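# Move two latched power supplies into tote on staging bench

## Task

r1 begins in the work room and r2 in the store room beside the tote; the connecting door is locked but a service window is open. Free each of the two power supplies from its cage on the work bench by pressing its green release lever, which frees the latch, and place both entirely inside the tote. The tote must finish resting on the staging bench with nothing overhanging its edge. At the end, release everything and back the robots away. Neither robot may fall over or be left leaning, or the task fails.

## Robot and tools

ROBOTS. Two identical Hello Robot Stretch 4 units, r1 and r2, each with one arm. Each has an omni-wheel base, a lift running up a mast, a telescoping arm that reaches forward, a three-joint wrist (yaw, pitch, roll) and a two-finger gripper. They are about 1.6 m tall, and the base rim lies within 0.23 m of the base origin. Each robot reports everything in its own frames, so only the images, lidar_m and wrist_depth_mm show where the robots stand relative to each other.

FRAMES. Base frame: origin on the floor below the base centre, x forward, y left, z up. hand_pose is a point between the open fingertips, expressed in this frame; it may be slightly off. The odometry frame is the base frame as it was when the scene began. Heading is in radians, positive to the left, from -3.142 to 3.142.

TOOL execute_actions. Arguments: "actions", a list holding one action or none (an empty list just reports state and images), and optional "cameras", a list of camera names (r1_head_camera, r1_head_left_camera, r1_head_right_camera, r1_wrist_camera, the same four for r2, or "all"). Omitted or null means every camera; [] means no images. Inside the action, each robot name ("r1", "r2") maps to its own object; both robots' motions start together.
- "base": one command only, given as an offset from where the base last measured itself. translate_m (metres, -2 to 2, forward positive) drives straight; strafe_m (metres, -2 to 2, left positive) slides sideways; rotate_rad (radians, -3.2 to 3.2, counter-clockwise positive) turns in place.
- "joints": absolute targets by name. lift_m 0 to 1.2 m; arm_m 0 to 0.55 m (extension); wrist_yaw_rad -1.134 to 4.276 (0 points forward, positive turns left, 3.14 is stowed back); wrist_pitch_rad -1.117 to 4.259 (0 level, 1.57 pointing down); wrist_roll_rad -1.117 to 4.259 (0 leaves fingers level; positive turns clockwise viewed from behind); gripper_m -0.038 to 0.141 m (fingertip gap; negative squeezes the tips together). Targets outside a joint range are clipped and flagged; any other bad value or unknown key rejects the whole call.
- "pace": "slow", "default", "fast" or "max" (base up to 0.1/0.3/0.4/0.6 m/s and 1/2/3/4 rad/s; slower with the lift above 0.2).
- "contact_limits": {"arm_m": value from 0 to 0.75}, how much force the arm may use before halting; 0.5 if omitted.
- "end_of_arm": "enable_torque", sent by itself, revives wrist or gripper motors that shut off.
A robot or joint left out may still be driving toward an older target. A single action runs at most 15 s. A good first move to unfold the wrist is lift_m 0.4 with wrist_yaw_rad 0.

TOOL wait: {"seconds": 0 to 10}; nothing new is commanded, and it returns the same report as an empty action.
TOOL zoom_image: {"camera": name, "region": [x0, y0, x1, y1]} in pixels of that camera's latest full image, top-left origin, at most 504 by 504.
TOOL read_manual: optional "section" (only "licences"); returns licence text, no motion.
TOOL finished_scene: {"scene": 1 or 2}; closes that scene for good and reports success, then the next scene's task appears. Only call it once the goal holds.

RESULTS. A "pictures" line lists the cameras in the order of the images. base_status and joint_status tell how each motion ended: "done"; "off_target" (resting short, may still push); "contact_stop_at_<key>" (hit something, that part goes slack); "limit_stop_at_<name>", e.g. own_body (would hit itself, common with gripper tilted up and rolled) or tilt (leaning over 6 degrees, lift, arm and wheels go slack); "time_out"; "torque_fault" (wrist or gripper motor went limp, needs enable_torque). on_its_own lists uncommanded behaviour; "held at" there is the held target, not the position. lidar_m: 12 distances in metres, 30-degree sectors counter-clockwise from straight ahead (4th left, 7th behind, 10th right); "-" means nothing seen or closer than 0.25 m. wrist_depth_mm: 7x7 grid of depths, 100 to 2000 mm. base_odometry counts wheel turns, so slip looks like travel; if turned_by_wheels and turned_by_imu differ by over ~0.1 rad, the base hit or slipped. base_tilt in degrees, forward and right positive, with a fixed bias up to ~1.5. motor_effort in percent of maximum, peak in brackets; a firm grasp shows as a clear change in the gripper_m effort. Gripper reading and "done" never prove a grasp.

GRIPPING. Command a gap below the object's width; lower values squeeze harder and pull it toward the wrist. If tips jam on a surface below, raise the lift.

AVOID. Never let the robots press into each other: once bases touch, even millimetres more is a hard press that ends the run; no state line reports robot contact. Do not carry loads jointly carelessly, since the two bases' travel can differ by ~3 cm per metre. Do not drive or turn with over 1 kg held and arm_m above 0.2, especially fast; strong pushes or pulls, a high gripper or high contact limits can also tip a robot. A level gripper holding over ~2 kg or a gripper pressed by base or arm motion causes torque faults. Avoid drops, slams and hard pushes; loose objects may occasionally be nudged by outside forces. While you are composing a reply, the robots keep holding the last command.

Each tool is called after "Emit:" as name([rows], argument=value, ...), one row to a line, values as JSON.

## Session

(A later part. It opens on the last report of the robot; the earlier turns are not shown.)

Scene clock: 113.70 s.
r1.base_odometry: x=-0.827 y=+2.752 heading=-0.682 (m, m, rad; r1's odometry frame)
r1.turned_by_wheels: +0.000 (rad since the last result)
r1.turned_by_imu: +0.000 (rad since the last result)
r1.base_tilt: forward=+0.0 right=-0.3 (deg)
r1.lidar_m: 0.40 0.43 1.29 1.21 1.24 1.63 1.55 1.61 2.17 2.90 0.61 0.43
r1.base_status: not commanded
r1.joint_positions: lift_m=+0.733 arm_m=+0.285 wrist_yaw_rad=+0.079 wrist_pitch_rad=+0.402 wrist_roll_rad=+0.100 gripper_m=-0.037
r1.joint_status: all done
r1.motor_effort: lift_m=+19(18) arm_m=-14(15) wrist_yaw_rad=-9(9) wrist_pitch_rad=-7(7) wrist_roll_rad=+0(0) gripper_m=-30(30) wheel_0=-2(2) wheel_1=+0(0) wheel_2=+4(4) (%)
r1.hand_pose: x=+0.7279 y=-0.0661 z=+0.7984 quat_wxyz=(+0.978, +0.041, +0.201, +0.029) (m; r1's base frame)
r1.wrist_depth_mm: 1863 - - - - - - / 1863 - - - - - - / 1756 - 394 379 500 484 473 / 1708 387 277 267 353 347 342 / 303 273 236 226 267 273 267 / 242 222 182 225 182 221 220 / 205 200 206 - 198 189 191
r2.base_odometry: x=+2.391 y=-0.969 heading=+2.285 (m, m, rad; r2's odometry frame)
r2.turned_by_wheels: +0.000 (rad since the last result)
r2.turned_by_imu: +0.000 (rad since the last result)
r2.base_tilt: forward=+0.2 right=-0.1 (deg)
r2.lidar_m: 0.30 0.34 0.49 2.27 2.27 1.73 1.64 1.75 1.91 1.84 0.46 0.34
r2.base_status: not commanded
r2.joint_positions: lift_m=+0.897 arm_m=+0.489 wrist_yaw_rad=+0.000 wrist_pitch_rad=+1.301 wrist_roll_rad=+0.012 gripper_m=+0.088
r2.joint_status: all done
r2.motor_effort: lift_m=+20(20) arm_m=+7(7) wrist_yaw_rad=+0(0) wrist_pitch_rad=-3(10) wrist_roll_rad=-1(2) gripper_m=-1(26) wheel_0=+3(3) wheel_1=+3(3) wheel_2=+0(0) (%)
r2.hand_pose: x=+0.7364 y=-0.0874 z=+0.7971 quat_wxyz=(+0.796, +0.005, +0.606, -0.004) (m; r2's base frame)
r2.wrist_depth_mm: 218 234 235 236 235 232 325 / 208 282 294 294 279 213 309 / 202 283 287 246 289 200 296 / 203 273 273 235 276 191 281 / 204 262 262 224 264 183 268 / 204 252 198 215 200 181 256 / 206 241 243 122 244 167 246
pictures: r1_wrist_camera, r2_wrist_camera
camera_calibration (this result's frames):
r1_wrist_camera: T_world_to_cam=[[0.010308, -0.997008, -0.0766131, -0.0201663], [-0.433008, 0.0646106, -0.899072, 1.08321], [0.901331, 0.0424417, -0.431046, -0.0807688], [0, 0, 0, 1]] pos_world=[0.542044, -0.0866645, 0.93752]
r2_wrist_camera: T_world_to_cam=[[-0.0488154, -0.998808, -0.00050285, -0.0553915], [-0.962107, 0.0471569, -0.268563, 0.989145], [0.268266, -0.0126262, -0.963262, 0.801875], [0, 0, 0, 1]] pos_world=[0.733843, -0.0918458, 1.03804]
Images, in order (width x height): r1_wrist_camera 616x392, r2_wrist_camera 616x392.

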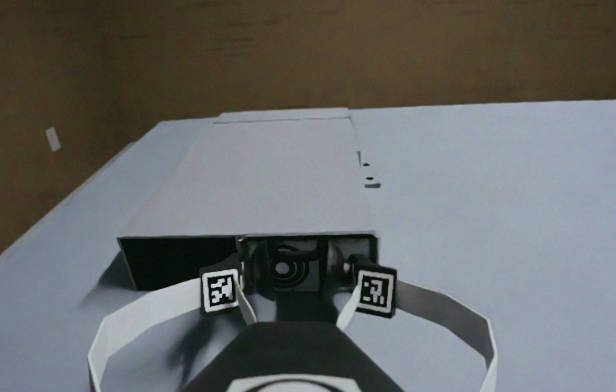

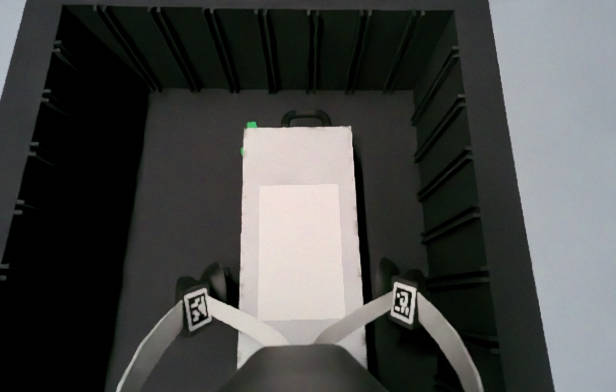

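Emit:
execute_actions([
  {"r1":{"joints":{"arm_m":0.278},"pace":"slow"},"r2":{"joints":{"lift_m":0.955},"pace":"fast"}},
], cameras=["r1_wrist_camera"])

Scene clock: 115.10 s.
r1.base_odometry: x=-0.827 y=+2.752 heading=-0.683 (m, m, rad; r1's odometry frame)
r1.turned_by_wheels: +0.000 (rad since the last result)
r1.turned_by_imu: +0.000 (rad since the last result)
r1.base_tilt: forward=+0.0 right=-0.4 (deg)
r1.lidar_m: 0.39 0.45 1.30 1.22 1.28 1.66 1.56 1.64 2.18 2.89 0.63 0.41
r1.base_status: not commanded
r1.joint_positions: lift_m=+0.733 arm_m=+0.280 wrist_yaw_rad=+0.076 wrist_pitch_rad=+0.406 wrist_roll_rad=+0.100 gripper_m=-0.037
r1.joint_status: all done
r1.motor_effort: lift_m=+19(20) arm_m=-10(16) wrist_yaw_rad=+2(9) wrist_pitch_rad=-17(19) wrist_roll_rad=-2(0) gripper_m=-28(32) wheel_0=-1(2) wheel_1=+1(0) wheel_2=+1(5) (%)
r1.hand_pose: x=+0.7215 y=-0.0671 z=+0.7973 quat_wxyz=(+0.978, +0.041, +0.203, +0.027) (m; r1's base frame)
r1.wrist_depth_mm: 1863 - - - - - - / 1863 - - - - - - / 1756 - 384 368 488 469 469 / 1708 364 270 264 347 343 338 / 298 271 264 229 265 270 265 / 239 220 183 223 182 220 218 / 203 198 205 - 196 187 189
r2.base_odometry: x=+2.391 y=-0.969 heading=+2.285 (m, m, rad; r2's odometry frame)
r2.turned_by_wheels: +0.000 (rad since the last result)
r2.turned_by_imu: +0.000 (rad since the last result)
r2.base_tilt: forward=+0.1 right=-0.2 (deg)
r2.lidar_m: 0.28 0.35 0.50 2.25 2.30 1.72 1.64 1.75 1.93 1.84 0.47 0.34
r2.base_status: not commanded
r2.joint_positions: lift_m=+0.955 arm_m=+0.489 wrist_yaw_rad=+0.000 wrist_pitch_rad=+1.301 wrist_roll_rad=+0.012 gripper_m=+0.088
r2.joint_status: all done
r2.motor_effort: lift_m=+23(25) arm_m=+7(7) wrist_yaw_rad=+0(0) wrist_pitch_rad=-3(3) wrist_roll_rad=-2(2) gripper_m=-2(1) wheel_0=+3(3) wheel_1=+3(3) wheel_2=+0(1) (%)
r2.hand_pose: x=+0.7365 y=-0.0874 z=+0.8549 quat_wxyz=(+0.796, +0.005, +0.606, -0.004) (m; r2's base frame)
r2.wrist_depth_mm: 389 389 394 394 394 394 397 / 370 282 294 294 279 375 377 / 351 301 349 349 345 355 357 / 336 304 336 297 330 338 342 / 317 304 320 282 312 320 329 / 231 287 199 270 200 307 314 / 227 268 294 122 296 222 303
pictures: r1_wrist_camera
camera_calibration (this result's frames):
r1_wrist_camera: T_world_to_cam=[[0.0063213, -0.997062, -0.076341, -0.0185609], [-0.436285, 0.0659434, -0.897389, 1.08063], [0.899786, 0.0389791, -0.434587, -0.0716743], [0, 0, 0, 1]] pos_world=[0.536073, -0.0869732, 0.937182]
Images, in order (width x height): r1_wrist_camera 616x392.

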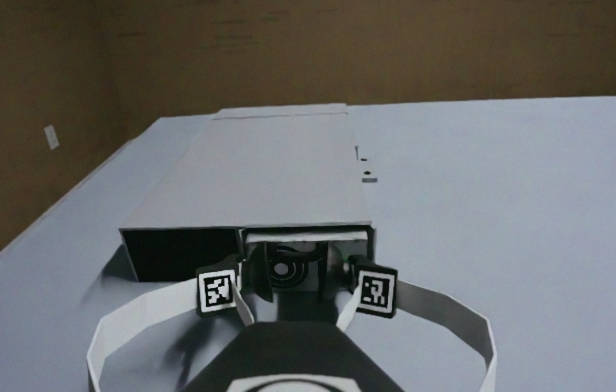

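Emit:
execute_actions([
  {"r1":{"joints":{"arm_m":0.064,"lift_m":0.731},"pace":"slow"},"r2":{"base":{"strafe_m":0.08},"joints":{"gripper_m":0.0}}},
], cameras=["r1_wrist_camera","r2_wrist_camera"])

Scene clock: 118.73 s.
r1.base_odometry: x=-0.827 y=+2.752 heading=-0.683 (m, m, rad; r1's odometry frame)
r1.turned_by_wheels: +0.000 (rad since the last result)
r1.turned_by_imu: +0.000 (rad since the last result)
r1.base_tilt: forward=-0.1 right=-0.4 (deg)
r1.lidar_m: 0.41 0.40 1.29 1.19 1.28 1.62 1.57 1.60 2.11 2.90 0.62 0.44
r1.base_status: not commanded
r1.joint_positions: lift_m=+0.731 arm_m=+0.066 wrist_yaw_rad=+0.077 wrist_pitch_rad=+0.407 wrist_roll_rad=+0.100 gripper_m=-0.037
r1.joint_status: all done
r1.motor_effort: lift_m=+18(18) arm_m=-9(11) wrist_yaw_rad=-1(1) wrist_pitch_rad=-19(20) wrist_roll_rad=-2(2) gripper_m=-27(29) wheel_0=-1(1) wheel_1=+1(0) wheel_2=+1(1) (%)
r1.hand_pose: x=+0.5074 y=-0.0668 z=+0.7952 quat_wxyz=(+0.978, +0.041, +0.203, +0.028) (m; r1's base frame)
r1.wrist_depth_mm: 1921 - - - - - - / 1808 - - 621 778 759 741 / 1756 - 473 421 480 473 462 / 1661 379 368 274 349 342 336 / 300 293 274 227 273 268 264 / 239 163 195 224 183 218 217 / 202 196 204 - 196 186 189
r2.base_odometry: x=+2.330 y=-1.021 heading=+2.285 (m, m, rad; r2's odometry frame)
r2.turned_by_wheels: +0.000 (rad since the last result)
r2.turned_by_imu: +0.001 (rad since the last result)
r2.base_tilt: forward=+0.1 right=-0.2 (deg)
r2.lidar_m: 0.31 0.33 0.49 2.17 2.28 1.69 1.65 1.74 2.01 1.94 0.44 0.35
r2.base_status: done
r2.joint_positions: lift_m=+0.955 arm_m=+0.489 wrist_yaw_rad=+0.000 wrist_pitch_rad=+1.301 wrist_roll_rad=+0.012 gripper_m=+0.000
r2.joint_status: all done
r2.motor_effort: lift_m=+23(23) arm_m=+7(7) wrist_yaw_rad=+0(0) wrist_pitch_rad=-3(3) wrist_roll_rad=-1(3) gripper_m=-4(5) wheel_0=-1(12) wheel_1=-1(10) wheel_2=+0(1) (%)
r2.hand_pose: x=+0.7365 y=-0.0874 z=+0.8549 quat_wxyz=(+0.796, +0.005, +0.606, -0.004) (m; r2's base frame)
r2.wrist_depth_mm: 389 389 392 394 397 394 399 / 370 373 277 300 300 291 370 / 353 355 307 353 353 343 270 / 340 338 277 338 296 330 255 / 322 324 277 322 282 319 244 / 309 309 222 193 270 306 244 / 297 297 225 120 257 294 244
pictures: r1_wrist_camera, r2_wrist_camera
camera_calibration (this result's frames):
r1_wrist_camera: T_world_to_cam=[[0.00755957, -0.997063, -0.0762169, -0.01776], [-0.437021, 0.0652607, -0.897081, 0.985421], [0.89942, 0.0400899, -0.435244, 0.120776], [0, 0, 0, 1]] pos_world=[0.322155, -0.086859, 0.935215]
r2_wrist_camera: T_world_to_cam=[[-0.0488151, -0.998808, -0.000512948, -0.0553509], [-0.962051, 0.0471567, -0.268764, 1.00486], [0.268467, -0.0126262, -0.963206, 0.857327], [0, 0, 0, 1]] pos_world=[0.733858, -0.0918458, 1.09582]
Images, in order (width x height): r1_wrist_camera 616x392, r2_wrist_camera 616x392.

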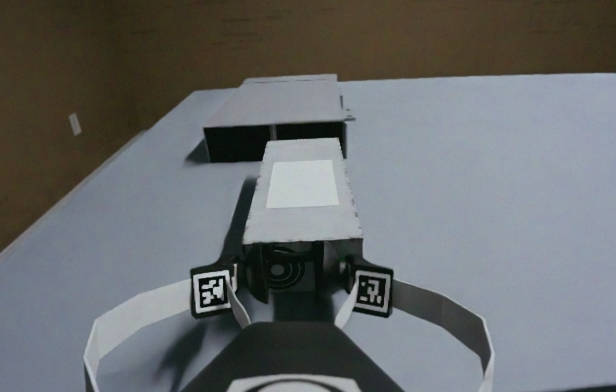

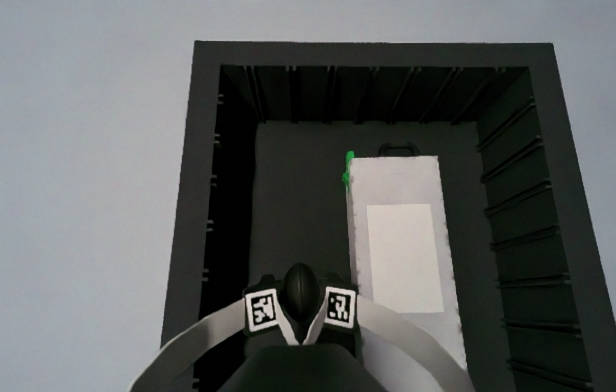

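Emit:
execute_actions([
  {"r1":{"joints":{"arm_m":0.047,"gripper_m":0.045}},"r2":{"joints":{"lift_m":0.90}}},
], cameras=["r1_wrist_camera","r2_wrist_camera"])

Emit:
execute_actions([
  {"r1":{"joints":{"arm_m":0.019}},"r2":{"base":{"strafe_m":-0.058},"pace":"slow"}},
], cameras=["r1_wrist_camera","r2_wrist_camera"])

Scene clock: 120.40 s.
r1.base_odometry: x=-0.827 y=+2.752 heading=-0.682 (m, m, rad; r1's odometry frame)
r1.turned_by_wheels: +0.000 (rad since the last result)
r1.turned_by_imu: +0.000 (rad since the last result)
r1.base_tilt: forward=+0.0 right=-0.3 (deg)
r1.lidar_m: 0.40 0.44 1.30 1.22 1.28 1.64 1.54 1.65 2.15 2.91 0.61 0.44
r1.base_status: not commanded
r1.joint_positions: lift_m=+0.731 arm_m=+0.048 wrist_yaw_rad=+0.078 wrist_pitch_rad=+0.400 wrist_roll_rad=+0.100 gripper_m=+0.045
r1.joint_status: all done
r1.motor_effort: lift_m=+19(19) arm_m=-8(9) wrist_yaw_rad=-3(5) wrist_pitch_rad=-2(20) wrist_roll_rad=-2(2) gripper_m=-1(24) wheel_0=-1(1) wheel_1=+1(1) wheel_2=+1(1) (%)
r1.hand_pose: x=+0.4911 y=-0.0665 z=+0.7970 quat_wxyz=(+0.978, +0.041, +0.200, +0.028) (m; r1's base frame)
r1.wrist_depth_mm: 1808 - - - - - - / 1808 - - 661 842 809 809 / 1808 - 496 445 512 492 480 / 1756 392 382 285 359 353 349 / 304 301 254 242 272 277 270 / 246 242 198 227 198 226 223 / 206 201 208 - 198 191 189
r2.base_odometry: x=+2.330 y=-1.021 heading=+2.285 (m, m, rad; r2's odometry frame)
r2.turned_by_wheels: +0.000 (rad since the last result)
r2.turned_by_imu: +0.000 (rad since the last result)
r2.base_tilt: forward=+0.2 right=-0.2 (deg)
r2.lidar_m: 0.30 0.34 0.46 2.17 2.29 1.69 1.64 1.73 2.02 1.93 0.47 0.34
r2.base_status: not commanded
r2.joint_positions: lift_m=+0.900 arm_m=+0.489 wrist_yaw_rad=+0.000 wrist_pitch_rad=+1.301 wrist_roll_rad=+0.012 gripper_m=+0.000
r2.joint_status: all done
r2.motor_effort: lift_m=+17(22) arm_m=+7(7) wrist_yaw_rad=+0(0) wrist_pitch_rad=-3(4) wrist_roll_rad=+0(2) gripper_m=-4(5) wheel_0=-1(1) wheel_1=-1(1) wheel_2=+0(0) (%)
r2.hand_pose: x=+0.7365 y=-0.0874 z=+0.8004 quat_wxyz=(+0.796, +0.005, +0.606, -0.004) (m; r2's base frame)
r2.wrist_depth_mm: 325 325 229 238 238 239 231 / 309 306 272 300 298 291 244 / 294 293 276 293 251 293 244 / 281 277 274 281 239 276 243 / 270 185 263 268 229 233 243 / 258 177 195 193 218 222 243 / 248 168 225 120 207 212 243
pictures: r1_wrist_camera, r2_wrist_camera
camera_calibration (this result's frames):
r1_wrist_camera: T_world_to_cam=[[0.00888413, -0.997018, -0.0766573, -0.0175211], [-0.431288, 0.0653429, -0.899845, 0.979187], [0.90217, 0.0410557, -0.429422, 0.130282], [0, 0, 0, 1]] pos_world=[0.304931, -0.0868005, 0.935719]
r2_wrist_camera: T_world_to_cam=[[-0.0488151, -0.998808, -0.000512961, -0.0553787], [-0.962051, 0.0471567, -0.268763, 0.990215], [0.268467, -0.0126262, -0.963206, 0.804845], [0, 0, 0, 1]] pos_world=[0.73386, -0.0918458, 1.04134]
Images, in order (width x height): r1_wrist_camera 616x392, r2_wrist_camera 616x392.

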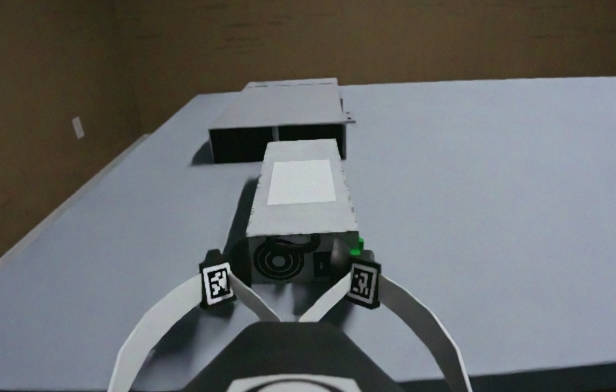

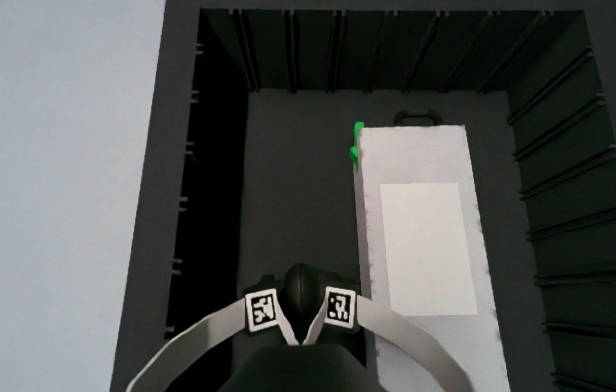

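Scene clock: 122.10 s.
r1.base_odometry: x=-0.827 y=+2.752 heading=-0.682 (m, m, rad; r1's odometry frame)
r1.turned_by_wheels: +0.000 (rad since the last result)
r1.turned_by_imu: +0.000 (rad since the last result)
r1.base_tilt: forward=+0.0 right=-0.4 (deg)
r1.lidar_m: 0.40 0.42 1.30 1.22 1.26 1.65 1.56 1.65 2.16 2.92 0.63 0.45
r1.base_status: not commanded
r1.joint_positions: lift_m=+0.731 arm_m=+0.021 wrist_yaw_rad=+0.077 wrist_pitch_rad=+0.402 wrist_roll_rad=+0.100 gripper_m=+0.045
r1.joint_status: all done
r1.motor_effort: lift_m=+18(19) arm_m=-9(11) wrist_yaw_rad=-1(5) wrist_pitch_rad=-7(5) wrist_roll_rad=+1(1) gripper_m=-3(4) wheel_0=-1(1) wheel_1=+1(1) wheel_2=+1(1) (%)
r1.hand_pose: x=+0.4629 y=-0.0667 z=+0.7965 quat_wxyz=(+0.978, +0.041, +0.201, +0.028) (m; r1's base frame)
r1.wrist_depth_mm: 1756 - - - - - - / 1863 - - 654 831 798 778 / 1863 - 500 410 508 492 477 / 1661 389 377 283 364 351 345 / 304 300 276 273 281 276 270 / 244 240 198 224 198 224 220 / 219 216 215 - 217 218 976
r2.base_odometry: x=+2.374 y=-0.984 heading=+2.285 (m, m, rad; r2's odometry frame)
r2.turned_by_wheels: +0.000 (rad since the last result)
r2.turned_by_imu: +0.001 (rad since the last result)
r2.base_tilt: forward=+0.1 right=-0.2 (deg)
r2.lidar_m: 0.30 0.35 0.50 2.23 2.28 1.69 1.64 1.74 1.95 1.87 0.44 0.34
r2.base_status: done
r2.joint_positions: lift_m=+0.900 arm_m=+0.489 wrist_yaw_rad=+0.000 wrist_pitch_rad=+1.301 wrist_roll_rad=+0.012 gripper_m=+0.000
r2.joint_status: not commanded
r2.motor_effort: lift_m=+17(17) arm_m=+7(8) wrist_yaw_rad=-1(1) wrist_pitch_rad=-3(3) wrist_roll_rad=-3(5) gripper_m=-4(5) wheel_0=+7(10) wheel_1=-3(8) wheel_2=+0(0) (%)
r2.hand_pose: x=+0.7365 y=-0.0874 z=+0.8004 quat_wxyz=(+0.796, +0.005, +0.606, -0.003) (m; r2's base frame)
r2.wrist_depth_mm: 322 228 236 236 236 225 329 / 301 254 296 296 293 230 310 / 202 254 294 290 250 229 296 / 193 255 279 278 239 229 195 / 184 255 267 265 228 224 185 / 176 251 252 192 217 215 177 / 173 226 244 119 208 207 170
pictures: r1_wrist_camera, r2_wrist_camera
camera_calibration (this result's frames):
r1_wrist_camera: T_world_to_cam=[[0.00789342, -0.997035, -0.0765495, -0.0171812], [-0.43264, 0.0656111, -0.899176, 0.966791], [0.901532, 0.0402159, -0.430839, 0.156892], [0, 0, 0, 1]] pos_world=[0.276965, -0.086872, 0.935596]
r2_wrist_camera: T_world_to_cam=[[-0.0484881, -0.998824, -0.000513013, -0.0555943], [-0.962066, 0.0468417, -0.268766, 0.990228], [0.268474, -0.0125384, -0.963205, 0.80484], [0, 0, 0, 1]] pos_world=[0.733891, -0.0918215, 1.04134]
Images, in order (width x height): r1_wrist_camera 616x392, r2_wrist_camera 616x392.

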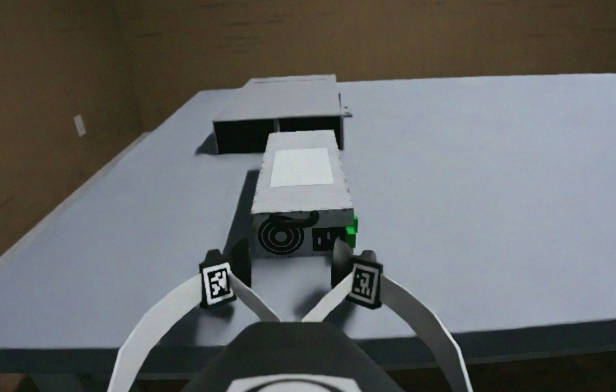

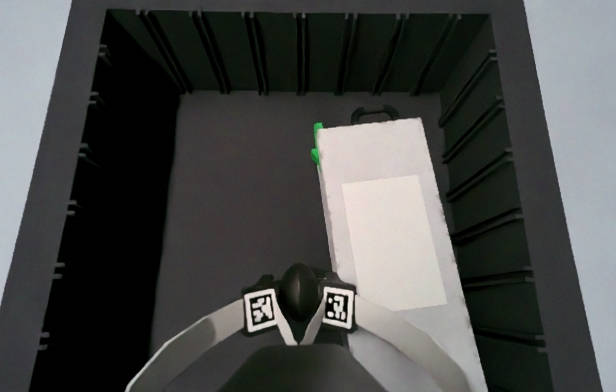

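Emit:
execute_actions([
  {"r1":{"joints":{"lift_m":0.91,"gripper_m":0.11,"wrist_roll_rad":0.05,"wrist_yaw_rad":0.08},"pace":"fast"},"r2":{"base":{"strafe_m":-0.014},"joints":{"arm_m":0.535},"pace":"slow"}},
], cameras=["r2_wrist_camera"])

Scene clock: 123.83 s.
r1.base_odometry: x=-0.827 y=+2.752 heading=-0.682 (m, m, rad; r1's odometry frame)
r1.turned_by_wheels: +0.000 (rad since the last result)
r1.turned_by_imu: +0.000 (rad since the last result)
r1.base_tilt: forward=-0.1 right=-0.4 (deg)
r1.lidar_m: 0.41 0.42 1.30 1.22 1.27 1.63 1.55 1.63 2.15 2.87 0.61 0.44
r1.base_status: not commanded
r1.joint_positions: lift_m=+0.910 arm_m=+0.021 wrist_yaw_rad=+0.080 wrist_pitch_rad=+0.402 wrist_roll_rad=+0.050 gripper_m=+0.110
r1.joint_status: all done
r1.motor_effort: lift_m=+22(24) arm_m=-9(9) wrist_yaw_rad=-1(1) wrist_pitch_rad=-6(5) wrist_roll_rad=-2(4) gripper_m=+1(2) wheel_0=-1(1) wheel_1=+1(1) wheel_2=+1(1) (%)
r1.hand_pose: x=+0.4631 y=-0.0660 z=+0.9752 quat_wxyz=(+0.979, +0.017, +0.200, +0.034) (m; r1's base frame)
r1.wrist_depth_mm: 1808 - - - - - - / 1808 - - - - - - / 1808 - - - - - - / 1756 - 759 654 768 750 750 / 1708 1808 559 564 559 580 569 / 1464 462 445 407 442 473 469 / 1281 399 415 - 410 397 402
r2.base_odometry: x=+2.384 y=-0.975 heading=+2.286 (m, m, rad; r2's odometry frame)
r2.turned_by_wheels: +0.000 (rad since the last result)
r2.turned_by_imu: +0.001 (rad since the last result)
r2.base_tilt: forward=+0.1 right=-0.2 (deg)
r2.lidar_m: 0.32 0.34 0.48 2.23 2.26 1.69 1.65 1.74 1.93 1.86 0.46 0.35
r2.base_status: done
r2.joint_positions: lift_m=+0.900 arm_m=+0.534 wrist_yaw_rad=+0.000 wrist_pitch_rad=+1.301 wrist_roll_rad=+0.012 gripper_m=+0.000
r2.joint_status: all done
r2.motor_effort: lift_m=+17(17) arm_m=+8(4) wrist_yaw_rad=-1(1) wrist_pitch_rad=-4(4) wrist_roll_rad=-2(2) gripper_m=-5(5) wheel_0=+7(9) wheel_1=-3(6) wheel_2=+0(2) (%)
r2.hand_pose: x=+0.7814 y=-0.0874 z=+0.8004 quat_wxyz=(+0.796, +0.005, +0.606, -0.003) (m; r2's base frame)
r2.wrist_depth_mm: 325 325 327 329 329 330 329 / 212 219 218 217 217 214 314 / 202 262 287 287 285 204 298 / 193 273 278 278 238 204 283 / 189 263 267 267 228 204 271 / 189 254 253 192 216 204 257 / 190 242 244 119 207 181 170
pictures: r2_wrist_camera
camera_calibration (this result's frames):
r2_wrist_camera: T_world_to_cam=[[-0.048489, -0.998824, -0.000498378, -0.0534312], [-0.962147, 0.0468424, -0.268476, 1.03319], [0.268184, -0.0125386, -0.963286, 0.793071], [0, 0, 0, 1]] pos_world=[0.778803, -0.0918216, 1.04131]
Images, in order (width x height): r2_wrist_camera 616x392.

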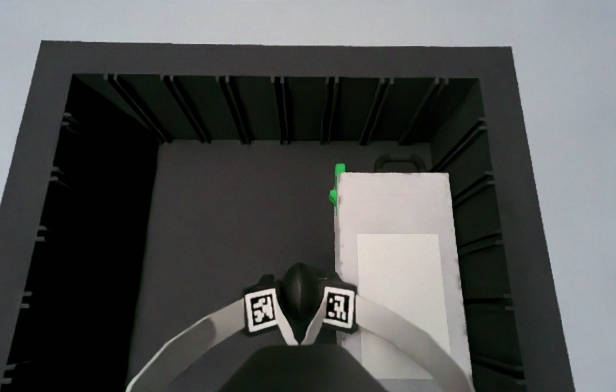

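Emit:
execute_actions([
  {"r1":{"joints":{"wrist_pitch_rad":0.9,"arm_m":0.252},"pace":"fast"},"r2":{"base":{"strafe_m":0.033},"joints":{"lift_m":1.0},"pace":"fast"}},
], cameras=["r1_wrist_camera"])

Scene clock: 125.50 s.
r1.base_odometry: x=-0.827 y=+2.752 heading=-0.682 (m, m, rad; r1's odometry frame)
r1.turned_by_wheels: +0.000 (rad since the last result)
r1.turned_by_imu: +0.000 (rad since the last result)
r1.base_tilt: forward=-0.1 right=-0.4 (deg)
r1.lidar_m: 0.40 0.40 1.30 1.21 1.26 1.66 1.55 1.63 2.18 2.91 0.63 0.42
r1.base_status: not commanded
r1.joint_positions: lift_m=+0.910 arm_m=+0.250 wrist_yaw_rad=+0.080 wrist_pitch_rad=+0.901 wrist_roll_rad=+0.050 gripper_m=+0.110
r1.joint_status: all done
r1.motor_effort: lift_m=+22(22) arm_m=+9(9) wrist_yaw_rad=-2(1) wrist_pitch_rad=-4(7) wrist_roll_rad=-3(2) gripper_m=+1(1) wheel_0=-1(1) wheel_1=+1(1) wheel_2=+1(1) (%)
r1.hand_pose: x=+0.6068 y=-0.0728 z=+0.8618 quat_wxyz=(+0.900, +0.005, +0.436, +0.025) (m; r1's base frame)
r1.wrist_depth_mm: 1708 1160 480 455 539 544 544 / 1537 462 402 394 473 477 477 / 1366 410 357 359 415 418 421 / 1229 368 366 322 373 370 375 / 330 332 327 291 332 338 340 / 300 293 277 263 298 307 310 / 279 278 285 - 289 282 289
r2.base_odometry: x=+2.359 y=-0.996 heading=+2.286 (m, m, rad; r2's odometry frame)
r2.turned_by_wheels: +0.000 (rad since the last result)
r2.turned_by_imu: +0.000 (rad since the last result)
r2.base_tilt: forward=+0.1 right=-0.2 (deg)
r2.lidar_m: 0.31 0.34 0.49 2.20 2.29 1.68 1.64 1.75 1.97 1.90 0.47 0.34
r2.base_status: done
r2.joint_positions: lift_m=+1.000 arm_m=+0.534 wrist_yaw_rad=+0.000 wrist_pitch_rad=+1.301 wrist_roll_rad=+0.012 gripper_m=+0.000
r2.joint_status: all done
r2.motor_effort: lift_m=+23(25) arm_m=+7(8) wrist_yaw_rad=-1(1) wrist_pitch_rad=-3(4) wrist_roll_rad=-1(3) gripper_m=-4(3) wheel_0=+0(11) wheel_1=-2(10) wheel_2=+0(3) (%)
r2.hand_pose: x=+0.7815 y=-0.0874 z=+0.8999 quat_wxyz=(+0.796, +0.005, +0.606, -0.003) (m; r2's base frame)
r2.wrist_depth_mm: 445 445 1336 1366 1397 1366 1397 / 424 424 424 424 427 427 430 / 402 402 310 317 314 399 407 / 384 382 375 379 370 330 392 / 368 364 364 368 330 314 373 / 353 347 290 193 312 290 357 / 338 264 332 120 297 264 343
pictures: r1_wrist_camera
camera_calibration (this result's frames):
r1_wrist_camera: T_world_to_cam=[[0.0220739, -0.999751, -0.00338038, -0.0912183], [-0.809111, -0.0158784, -0.587442, 1.04203], [0.587242, 0.0157022, -0.809259, 0.5706], [0, 0, 0, 1]] pos_world=[0.510055, -0.0836094, 1.07359]
Images, in order (width x height): r1_wrist_camera 616x392.

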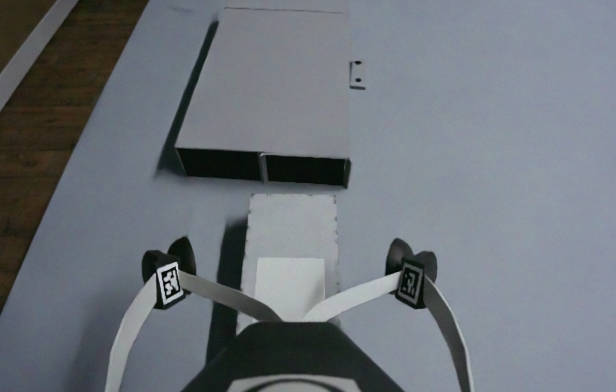

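Emit:
execute_actions([
  {"r1":{"joints":{"lift_m":0.841,"gripper_m":0.095}},"r2":{"base":{"translate_m":-0.05},"joints":{"arm_m":0.005,"gripper_m":0.12},"pace":"max"}},
], cameras=[])

Emit:
execute_actions([
  {"r1":{"joints":{"gripper_m":0.0}},"r2":{"base":{"rotate_rad":1.557},"pace":"fast"}},
], cameras=["r1_wrist_camera","r2_head_camera"])

Scene clock: 127.70 s.
r1.base_odometry: x=-0.827 y=+2.752 heading=-0.682 (m, m, rad; r1's odometry frame)
r1.turned_by_wheels: +0.000 (rad since the last result)
r1.turned_by_imu: +0.000 (rad since the last result)
r1.base_tilt: forward=+0.0 right=-0.4 (deg)
r1.lidar_m: 0.40 0.41 1.29 1.21 1.26 1.65 1.56 1.62 2.14 2.90 0.63 0.46
r1.base_status: not commanded
r1.joint_positions: lift_m=+0.841 arm_m=+0.250 wrist_yaw_rad=+0.080 wrist_pitch_rad=+0.901 wrist_roll_rad=+0.050 gripper_m=+0.095
r1.joint_status: all done
r1.motor_effort: lift_m=+17(20) arm_m=+9(9) wrist_yaw_rad=-3(2) wrist_pitch_rad=-4(3) wrist_roll_rad=-1(3) gripper_m=+0(0) wheel_0=-1(0) wheel_1=+1(1) wheel_2=+1(1) (%)
r1.hand_pose: x=+0.6068 y=-0.0728 z=+0.7933 quat_wxyz=(+0.900, +0.005, +0.436, +0.025) (m; r1's base frame)
r1.wrist_depth_mm: 1661 407 332 338 410 421 424 / 904 347 306 300 362 368 373 / 315 317 310 320 324 324 325 / 282 285 279 238 290 290 291 / 257 258 221 218 257 263 264 / 235 230 196 196 231 241 241 / 217 216 219 - 224 221 222
r2.base_odometry: x=+2.392 y=-1.034 heading=+2.285 (m, m, rad; r2's odometry frame)
r2.turned_by_wheels: +0.000 (rad since the last result)
r2.turned_by_imu: +0.000 (rad since the last result)
r2.base_tilt: forward=+0.1 right=-0.2 (deg)
r2.lidar_m: 0.36 0.38 0.57 2.21 2.25 1.65 1.59 1.67 1.98 1.89 0.54 0.40
r2.base_status: done
r2.joint_positions: lift_m=+1.000 arm_m=+0.006 wrist_yaw_rad=+0.000 wrist_pitch_rad=+1.301 wrist_roll_rad=+0.012 gripper_m=+0.120
r2.joint_status: all done
r2.motor_effort: lift_m=+23(23) arm_m=-8(7) wrist_yaw_rad=+0(1) wrist_pitch_rad=-3(3) wrist_roll_rad=-2(2) gripper_m=-1(6) wheel_0=-4(8) wheel_1=-2(7) wheel_2=+3(12) (%)
r2.hand_pose: x=+0.2541 y=-0.0874 z=+0.8999 quat_wxyz=(+0.796, +0.005, +0.606, -0.004) (m; r2's base frame)
r2.wrist_depth_mm: 445 449 445 442 445 455 455 / 424 424 424 427 430 430 433 / 404 407 407 410 410 410 413 / 1160 1160 1138 1182 1182 1182 1182 / 1138 1118 1138 1118 1138 1118 1138 / 1098 1078 1060 1098 216 1098 1098 / 1042 1025 854 120 1060 1042 1060
pictures: none
No camera images: the call's "cameras" was empty. Leave "cameras" out to get every camera's image.

Scene clock: 129.97 s.
r1.base_odometry: x=-0.827 y=+2.752 heading=-0.682 (m, m, rad; r1's odometry frame)
r1.turned_by_wheels: +0.000 (rad since the last result)
r1.turned_by_imu: +0.000 (rad since the last result)
r1.base_tilt: forward=+0.0 right=-0.4 (deg)
r1.lidar_m: 0.39 0.43 1.28 1.21 1.28 1.63 1.54 1.62 2.18 2.91 0.63 0.45
r1.base_status: not commanded
r1.joint_positions: lift_m=+0.841 arm_m=+0.250 wrist_yaw_rad=+0.080 wrist_pitch_rad=+0.907 wrist_roll_rad=+0.050 gripper_m=+0.001
r1.joint_status: all done
r1.motor_effort: lift_m=+20(20) arm_m=+8(9) wrist_yaw_rad=-2(5) wrist_pitch_rad=-21(23) wrist_roll_rad=-2(1) gripper_m=-31(31) wheel_0=+0(0) wheel_1=+1(1) wheel_2=+1(1) (%)
r1.hand_pose: x=+0.6055 y=-0.0729 z=+0.7920 quat_wxyz=(+0.898, +0.005, +0.439, +0.025) (m; r1's base frame)
r1.wrist_depth_mm: 1618 397 320 325 394 407 413 / 366 340 297 298 353 359 362 / 309 310 312 244 312 317 320 / 276 279 270 219 283 285 286 / 253 254 200 200 258 259 259 / 230 175 181 183 186 229 236 / 211 216 215 - 220 217 220
r2.base_odometry: x=+2.392 y=-1.034 heading=-2.441 (m, m, rad; r2's odometry frame)
r2.turned_by_wheels: +1.556 (rad since the last result)
r2.turned_by_imu: +1.571 (rad since the last result)
r2.base_tilt: forward=+0.1 right=-0.2 (deg)
r2.lidar_m: 2.22 2.28 1.67 1.58 1.67 1.98 1.87 0.56 0.37 0.37 0.40 0.57
r2.base_status: done
r2.joint_positions: lift_m=+1.000 arm_m=+0.006 wrist_yaw_rad=+0.000 wrist_pitch_rad=+1.301 wrist_roll_rad=+0.012 gripper_m=+0.120
r2.joint_status: not commanded
r2.motor_effort: lift_m=+23(23) arm_m=-7(8) wrist_yaw_rad=+0(1) wrist_pitch_rad=-3(3) wrist_roll_rad=-1(0) gripper_m=-2(1) wheel_0=-3(8) wheel_1=-2(8) wheel_2=-3(11) (%)
r2.hand_pose: x=+0.2542 y=-0.0874 z=+0.9000 quat_wxyz=(+0.796, +0.005, +0.605, -0.004) (m; r2's base frame)
r2.wrist_depth_mm: 1397 1366 1366 1397 1397 1366 455 / 1281 1281 1308 1336 1336 1308 436 / 1229 1255 1255 1255 1255 1255 421 / 1205 1182 1205 1182 1205 1205 445 / 1138 1118 1138 1138 1138 1138 1118 / 1098 1078 1078 1078 215 1098 1078 / 1025 1025 854 119 1060 1042 1060
pictures: r1_wrist_camera, r2_head_camera
camera_calibration (this result's frames):
r1_wrist_camera: T_world_to_cam=[[0.0218952, -0.999756, -0.00304288, -0.0917201], [-0.812494, -0.0160204, -0.58275, 0.998252], [0.582559, 0.0152317, -0.812646, 0.520307], [0, 0, 0, 1]] pos_world=[0.509972, -0.0836305, 1.00428]
Images, in order (width x height): r1_wrist_camera 616x392, r2_head_camera 420x560.

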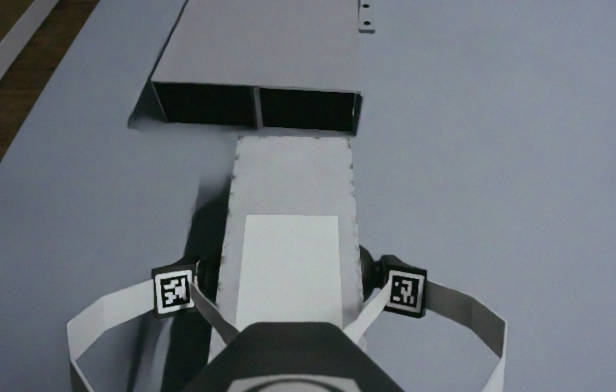

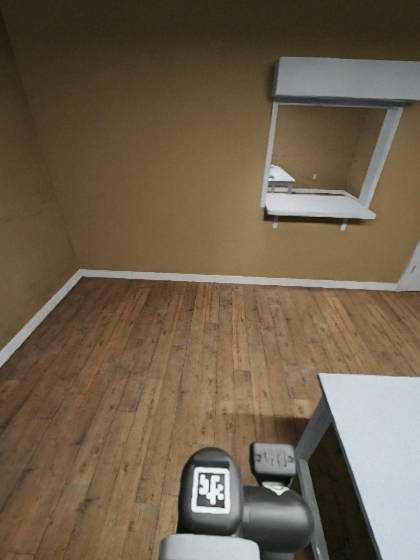

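Emit:
execute_actions([
  {"r1":{"base":{"rotate_rad":-1.552},"joints":{"lift_m":0.88,"arm_m":0.03,"wrist_yaw_rad":0.0}},"r2":{"joints":{"lift_m":0.9}}},
], cameras=["r1_head_camera"])

Scene clock: 132.37 s.
r1.base_odometry: x=-0.827 y=+2.752 heading=-2.235 (m, m, rad; r1's odometry frame)
r1.turned_by_wheels: -1.552 (rad since the last result)
r1.turned_by_imu: -1.571 (rad since the last result)
r1.base_tilt: forward=+0.0 right=-0.4 (deg)
r1.lidar_m: 0.44 0.64 0.41 0.41 0.42 1.26 1.21 1.28 1.62 1.55 1.64 2.19
r1.base_status: done
r1.joint_positions: lift_m=+0.880 arm_m=+0.032 wrist_yaw_rad=+0.000 wrist_pitch_rad=+0.907 wrist_roll_rad=+0.050 gripper_m=+0.001
r1.joint_status: all done
r1.motor_effort: lift_m=+26(28) arm_m=-9(11) wrist_yaw_rad=-1(13) wrist_pitch_rad=-20(21) wrist_roll_rad=-1(2) gripper_m=-32(32) wheel_0=-1(8) wheel_1=-1(12) wheel_2=-1(8) (%)
r1.hand_pose: x=+0.3802 y=-0.0874 z=+0.8305 quat_wxyz=(+0.899, +0.023, +0.438, -0.011) (m; r1's base frame)
r1.wrist_depth_mm: 1661 1708 1756 1808 1756 1756 1708 / 1499 1464 1499 1464 1499 1537 1576 / 1336 1308 1336 243 1366 1397 1366 / 1205 1205 1182 220 1255 1229 1281 / 1098 1118 200 199 1098 1118 1118 / 917 174 182 182 185 1008 1025 / 798 931 946 - 960 946 931
r2.base_odometry: x=+2.392 y=-1.034 heading=-2.441 (m, m, rad; r2's odometry frame)
r2.turned_by_wheels: +0.000 (rad since the last result)
r2.turned_by_imu: +0.001 (rad since the last result)
r2.base_tilt: forward=+0.1 right=-0.3 (deg)
r2.lidar_m: 2.20 2.25 1.64 1.59 1.67 1.96 1.89 0.55 0.42 0.35 0.40 0.56
r2.base_status: not commanded
r2.joint_positions: lift_m=+0.900 arm_m=+0.006 wrist_yaw_rad=+0.000 wrist_pitch_rad=+1.301 wrist_roll_rad=+0.012 gripper_m=+0.120
r2.joint_status: all done
r2.motor_effort: lift_m=+17(21) arm_m=-7(7) wrist_yaw_rad=+1(1) wrist_pitch_rad=-2(3) wrist_roll_rad=-3(3) gripper_m=-2(1) wheel_0=-3(3) wheel_1=-2(2) wheel_2=-3(3) (%)
r2.hand_pose: x=+0.2542 y=-0.0874 z=+0.8004 quat_wxyz=(+0.796, +0.005, +0.605, -0.004) (m; r2's base frame)
r2.wrist_depth_mm: 1229 1255 1255 1281 1255 1255 525 / 1182 1182 1182 1182 1205 1160 1205 / 1118 1138 1138 1138 1138 1138 1138 / 1078 1098 1098 1098 1098 1098 1078 / 1025 1042 1025 1042 1025 1042 1042 / 991 976 976 1008 216 991 1008 / 960 931 768 120 960 960 976
pictures: r1_head_camera
Images, in order (width x height): r1_head_camera 420x560.

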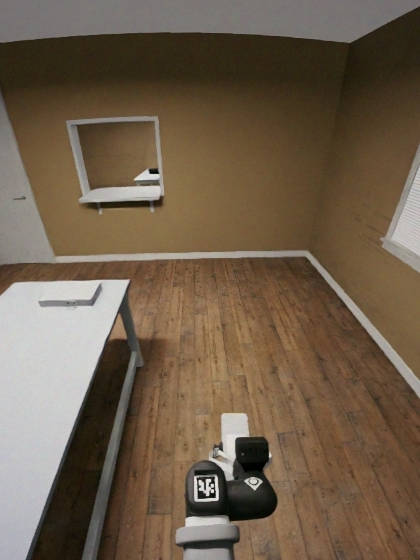

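Emit:
execute_actions([
  {"r1":{"base":{"translate_m":2.0},"pace":"max"},"r2":{"base":{"translate_m":1.8},"joints":{"lift_m":1.12},"pace":"max"}},
], cameras=["r1_head_camera","r2_head_camera"])

Scene clock: 139.07 s.
r1.base_odometry: x=-2.059 y=+1.177 heading=-2.235 (m, m, rad; r1's odometry frame)
r1.turned_by_wheels: +0.000 (rad since the last result)
r1.turned_by_imu: +0.003 (rad since the last result)
r1.base_tilt: forward=-0.1 right=-0.4 (deg)
r1.lidar_m: 0.45 0.98 1.20 3.18 0.93 0.74 1.78 2.22 1.59 1.55 1.53 1.11
r1.base_status: done
r1.joint_positions: lift_m=+0.880 arm_m=+0.031 wrist_yaw_rad=+0.000 wrist_pitch_rad=+0.907 wrist_roll_rad=+0.050 gripper_m=+0.001
r1.joint_status: not commanded
r1.motor_effort: lift_m=+26(25) arm_m=-8(9) wrist_yaw_rad=-2(2) wrist_pitch_rad=-19(22) wrist_roll_rad=-1(1) gripper_m=-31(30) wheel_0=-1(5) wheel_1=-2(3) wheel_2=+1(10) (%)
r1.hand_pose: x=+0.3802 y=-0.0874 z=+0.8306 quat_wxyz=(+0.899, +0.023, +0.438, -0.011) (m; r1's base frame)
r1.wrist_depth_mm: 831 820 842 854 842 891 866 / 931 931 976 991 991 1008 1008 / 1118 1138 1098 244 1205 1205 1205 / 1205 1229 1182 219 1255 1229 1255 / 1118 1098 201 198 1098 1138 1098 / 1025 174 182 182 185 976 1025 / 917 946 931 - 946 946 960
r2.base_odometry: x=+1.016 y=-2.194 heading=-2.441 (m, m, rad; r2's odometry frame)
r2.turned_by_wheels: +0.001 (rad since the last result)
r2.turned_by_imu: +0.005 (rad since the last result)
r2.base_tilt: forward=+0.1 right=-0.2 (deg)
r2.lidar_m: 0.59 0.65 0.91 1.55 1.66 2.29 1.55 1.20 1.61 2.18 0.54 0.61
r2.base_status: done
r2.joint_positions: lift_m=+1.120 arm_m=+0.006 wrist_yaw_rad=+0.000 wrist_pitch_rad=+1.301 wrist_roll_rad=+0.012 gripper_m=+0.120
r2.joint_status: all done
r2.motor_effort: lift_m=+22(25) arm_m=-7(7) wrist_yaw_rad=+0(0) wrist_pitch_rad=-2(4) wrist_roll_rad=-2(3) gripper_m=-1(0) wheel_0=+4(9) wheel_1=+3(8) wheel_2=+1(12) (%)
r2.hand_pose: x=+0.2541 y=-0.0874 z=+1.0200 quat_wxyz=(+0.796, +0.005, +0.605, -0.004) (m; r2's base frame)
r2.wrist_depth_mm: 512 508 512 517 517 525 462 / 634 640 647 647 654 661 621 / 854 842 854 866 866 891 891 / 1229 1229 1255 1281 1281 1308 1308 / 1255 1255 1255 1255 1255 1255 1281 / 1205 1182 1182 1205 215 1205 1229 / 1138 1160 991 119 1182 1160 1160
pictures: r1_head_camera, r2_head_camera
Images, in order (width x height): r1_head_camera 420x560, r2_head_camera 420x560.

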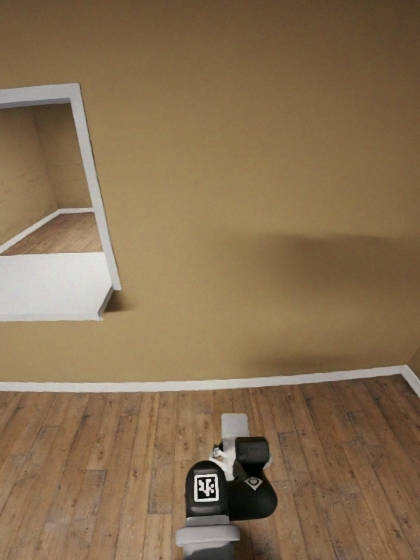

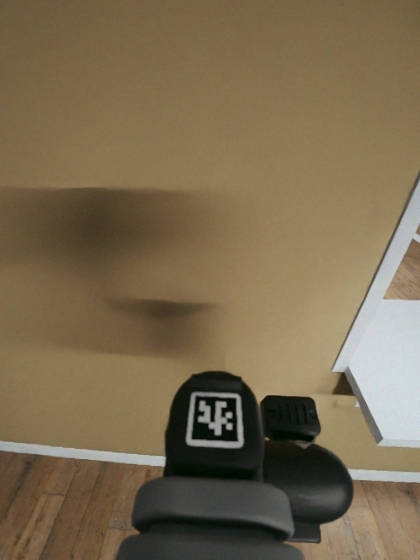

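Emit:
execute_actions([
  {"r1":{"base":{"strafe_m":0.72},"joints":{"lift_m":1.04},"pace":"max"},"r2":{"base":{"strafe_m":-0.54},"pace":"fast"}},
], cameras=["r1_head_camera"])

Scene clock: 142.40 s.
r1.base_odometry: x=-1.492 y=+0.733 heading=-2.235 (m, m, rad; r1's odometry frame)
r1.turned_by_wheels: +0.000 (rad since the last result)
r1.turned_by_imu: -0.002 (rad since the last result)
r1.base_tilt: forward=+0.0 right=-0.4 (deg)
r1.lidar_m: 0.82 0.85 1.57 2.46 2.57 0.65 0.62 0.68 2.33 2.30 1.55 0.88
r1.base_status: done
r1.joint_positions: lift_m=+1.040 arm_m=+0.031 wrist_yaw_rad=+0.000 wrist_pitch_rad=+0.907 wrist_roll_rad=+0.050 gripper_m=+0.001
r1.joint_status: all done
r1.motor_effort: lift_m=+24(29) arm_m=-8(8) wrist_yaw_rad=-1(1) wrist_pitch_rad=-21(24) wrist_roll_rad=-1(2) gripper_m=-31(30) wheel_0=-1(13) wheel_1=-2(10) wheel_2=+0(1) (%)
r1.hand_pose: x=+0.3802 y=-0.0874 z=+0.9907 quat_wxyz=(+0.899, +0.023, +0.438, -0.011) (m; r1's base frame)
r1.wrist_depth_mm: 820 842 854 854 866 878 891 / 946 931 976 991 1008 1008 1025 / 1118 1138 1118 245 1205 1160 1205 / 1336 1366 1281 219 1397 1366 1366 / 1255 1281 202 200 1308 1308 1308 / 1160 175 181 183 185 1138 1182 / 1060 1098 1078 - 1098 1078 1118
r2.base_odometry: x=+0.668 y=-1.781 heading=-2.441 (m, m, rad; r2's odometry frame)
r2.turned_by_wheels: +0.000 (rad since the last result)
r2.turned_by_imu: +0.000 (rad since the last result)
r2.base_tilt: forward=+0.1 right=-0.2 (deg)
r2.lidar_m: 0.38 0.41 0.89 2.11 2.20 3.08 1.09 1.19 2.71 2.16 0.52 0.39
r2.base_status: done
r2.joint_positions: lift_m=+1.120 arm_m=+0.006 wrist_yaw_rad=+0.000 wrist_pitch_rad=+1.301 wrist_roll_rad=+0.012 gripper_m=+0.120
r2.joint_status: not commanded
r2.motor_effort: lift_m=+22(22) arm_m=-7(7) wrist_yaw_rad=+0(0) wrist_pitch_rad=-2(2) wrist_roll_rad=+0(3) gripper_m=+0(1) wheel_0=+3(12) wheel_1=+0(11) wheel_2=+0(1) (%)
r2.hand_pose: x=+0.2541 y=-0.0874 z=+1.0200 quat_wxyz=(+0.796, +0.005, +0.605, -0.004) (m; r2's base frame)
r2.wrist_depth_mm: 496 413 410 410 413 413 415 / 621 392 392 394 394 394 394 / 831 370 370 373 379 379 379 / 1229 1205 1229 1255 1255 1281 1308 / 1255 1255 1255 1255 1255 1255 1281 / 1229 1182 1160 1205 216 1205 1205 / 1160 1138 976 119 1160 1160 1182
pictures: r1_head_camera
Images, in order (width x height): r1_head_camera 420x560.

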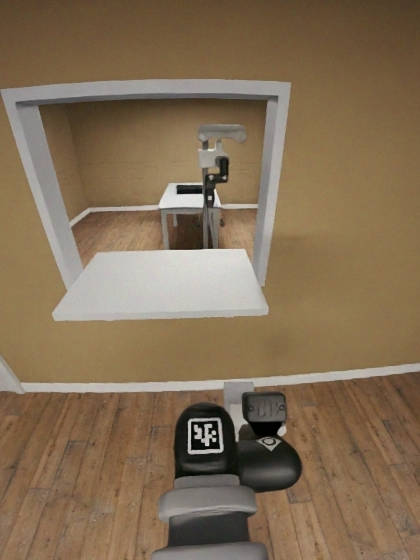

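Emit:
execute_actions([
  {"r1":{"base":{"translate_m":0.50},"joints":{"arm_m":0.36},"pace":"fast"}},
], cameras=["r1_wrist_camera","r2_wrist_camera"])

Scene clock: 145.57 s.
r1.base_odometry: x=-1.800 y=+0.339 heading=-2.235 (m, m, rad; r1's odometry frame)
r1.turned_by_wheels: +0.000 (rad since the last result)
r1.turned_by_imu: +0.001 (rad since the last result)
r1.base_tilt: forward=-0.1 right=-0.4 (deg)
r1.lidar_m: 0.34 0.37 0.51 2.21 2.59 1.20 1.14 3.28 2.39 2.30 0.85 0.36
r1.base_status: done
r1.joint_positions: lift_m=+1.040 arm_m=+0.359 wrist_yaw_rad=+0.000 wrist_pitch_rad=+0.906 wrist_roll_rad=+0.050 gripper_m=+0.001
r1.joint_status: all done
r1.motor_effort: lift_m=+24(24) arm_m=+8(9) wrist_yaw_rad=+0(0) wrist_pitch_rad=-20(24) wrist_roll_rad=-2(1) gripper_m=-31(32) wheel_0=+0(5) wheel_1=-1(9) wheel_2=+1(9) (%)
r1.hand_pose: x=+0.7073 y=-0.0874 z=+0.9907 quat_wxyz=(+0.899, +0.023, +0.438, -0.011) (m; r1's base frame)
r1.wrist_depth_mm: - - 1863 1983 - - - / 1756 1708 1756 1808 1808 1863 1808 / 370 370 373 242 377 399 1576 / 330 332 322 220 340 347 1430 / 301 303 201 199 307 307 778 / 277 174 181 183 185 273 273 / 253 258 256 - 263 260 262
r2.base_odometry: x=+0.668 y=-1.781 heading=-2.441 (m, m, rad; r2's odometry frame)
r2.turned_by_wheels: +0.000 (rad since the last result)
r2.turned_by_imu: +0.001 (rad since the last result)
r2.base_tilt: forward=+0.1 right=-0.2 (deg)
r2.lidar_m: 0.36 0.41 0.88 2.10 2.21 3.06 1.08 1.20 2.71 2.18 0.54 0.40
r2.base_status: not commanded
r2.joint_positions: lift_m=+1.120 arm_m=+0.006 wrist_yaw_rad=+0.000 wrist_pitch_rad=+1.301 wrist_roll_rad=+0.012 gripper_m=+0.120
r2.joint_status: not commanded
r2.motor_effort: lift_m=+22(22) arm_m=-7(7) wrist_yaw_rad=+0(0) wrist_pitch_rad=-2(2) wrist_roll_rad=-2(2) gripper_m=-1(1) wheel_0=+3(2) wheel_1=+0(1) wheel_2=+0(0) (%)
r2.hand_pose: x=+0.2541 y=-0.0874 z=+1.0200 quat_wxyz=(+0.796, +0.005, +0.605, -0.004) (m; r2's base frame)
r2.wrist_depth_mm: 500 413 410 410 413 418 415 / 615 389 392 392 394 394 394 / 820 370 375 375 375 379 379 / 1229 1229 1229 1255 1281 1281 1281 / 1255 1255 1255 1281 1255 1255 1308 / 1182 1205 1182 1182 216 1229 1229 / 1160 1138 976 119 1160 1138 1138
pictures: r1_wrist_camera, r2_wrist_camera
camera_calibration (this result's frames):
r1_wrist_camera: T_world_to_cam=[[-0.0580385, -0.99831, -0.00302831, -0.0511801], [-0.810873, 0.0489106, -0.583174, 1.20149], [0.582337, -0.031391, -0.812341, 0.618565], [0, 0, 0, 1]] pos_world=[0.611076, -0.090442, 1.20301]
r2_wrist_camera: T_world_to_cam=[[-0.0488615, -0.998805, -0.000523995, -0.0787947], [-0.961996, 0.0472018, -0.268954, 0.585315], [0.268657, -0.0126374, -0.963153, 1.14575], [0, 0, 0, 1]] pos_world=[0.251407, -0.0918492, 1.26091]
Images, in order (width x height): r1_wrist_camera 616x392, r2_wrist_camera 616x392.

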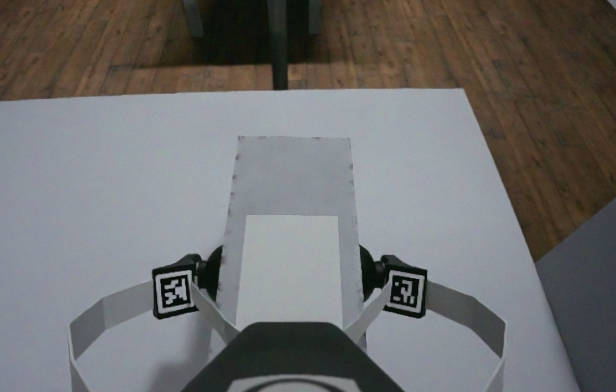

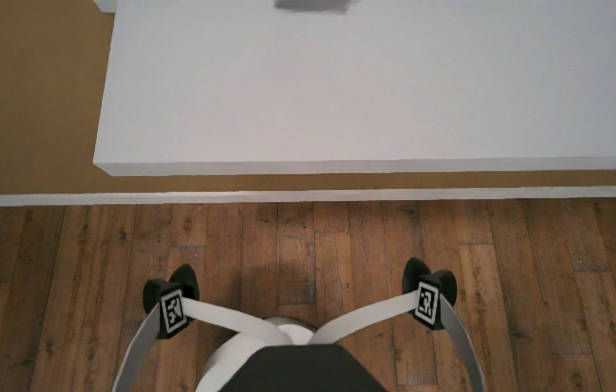

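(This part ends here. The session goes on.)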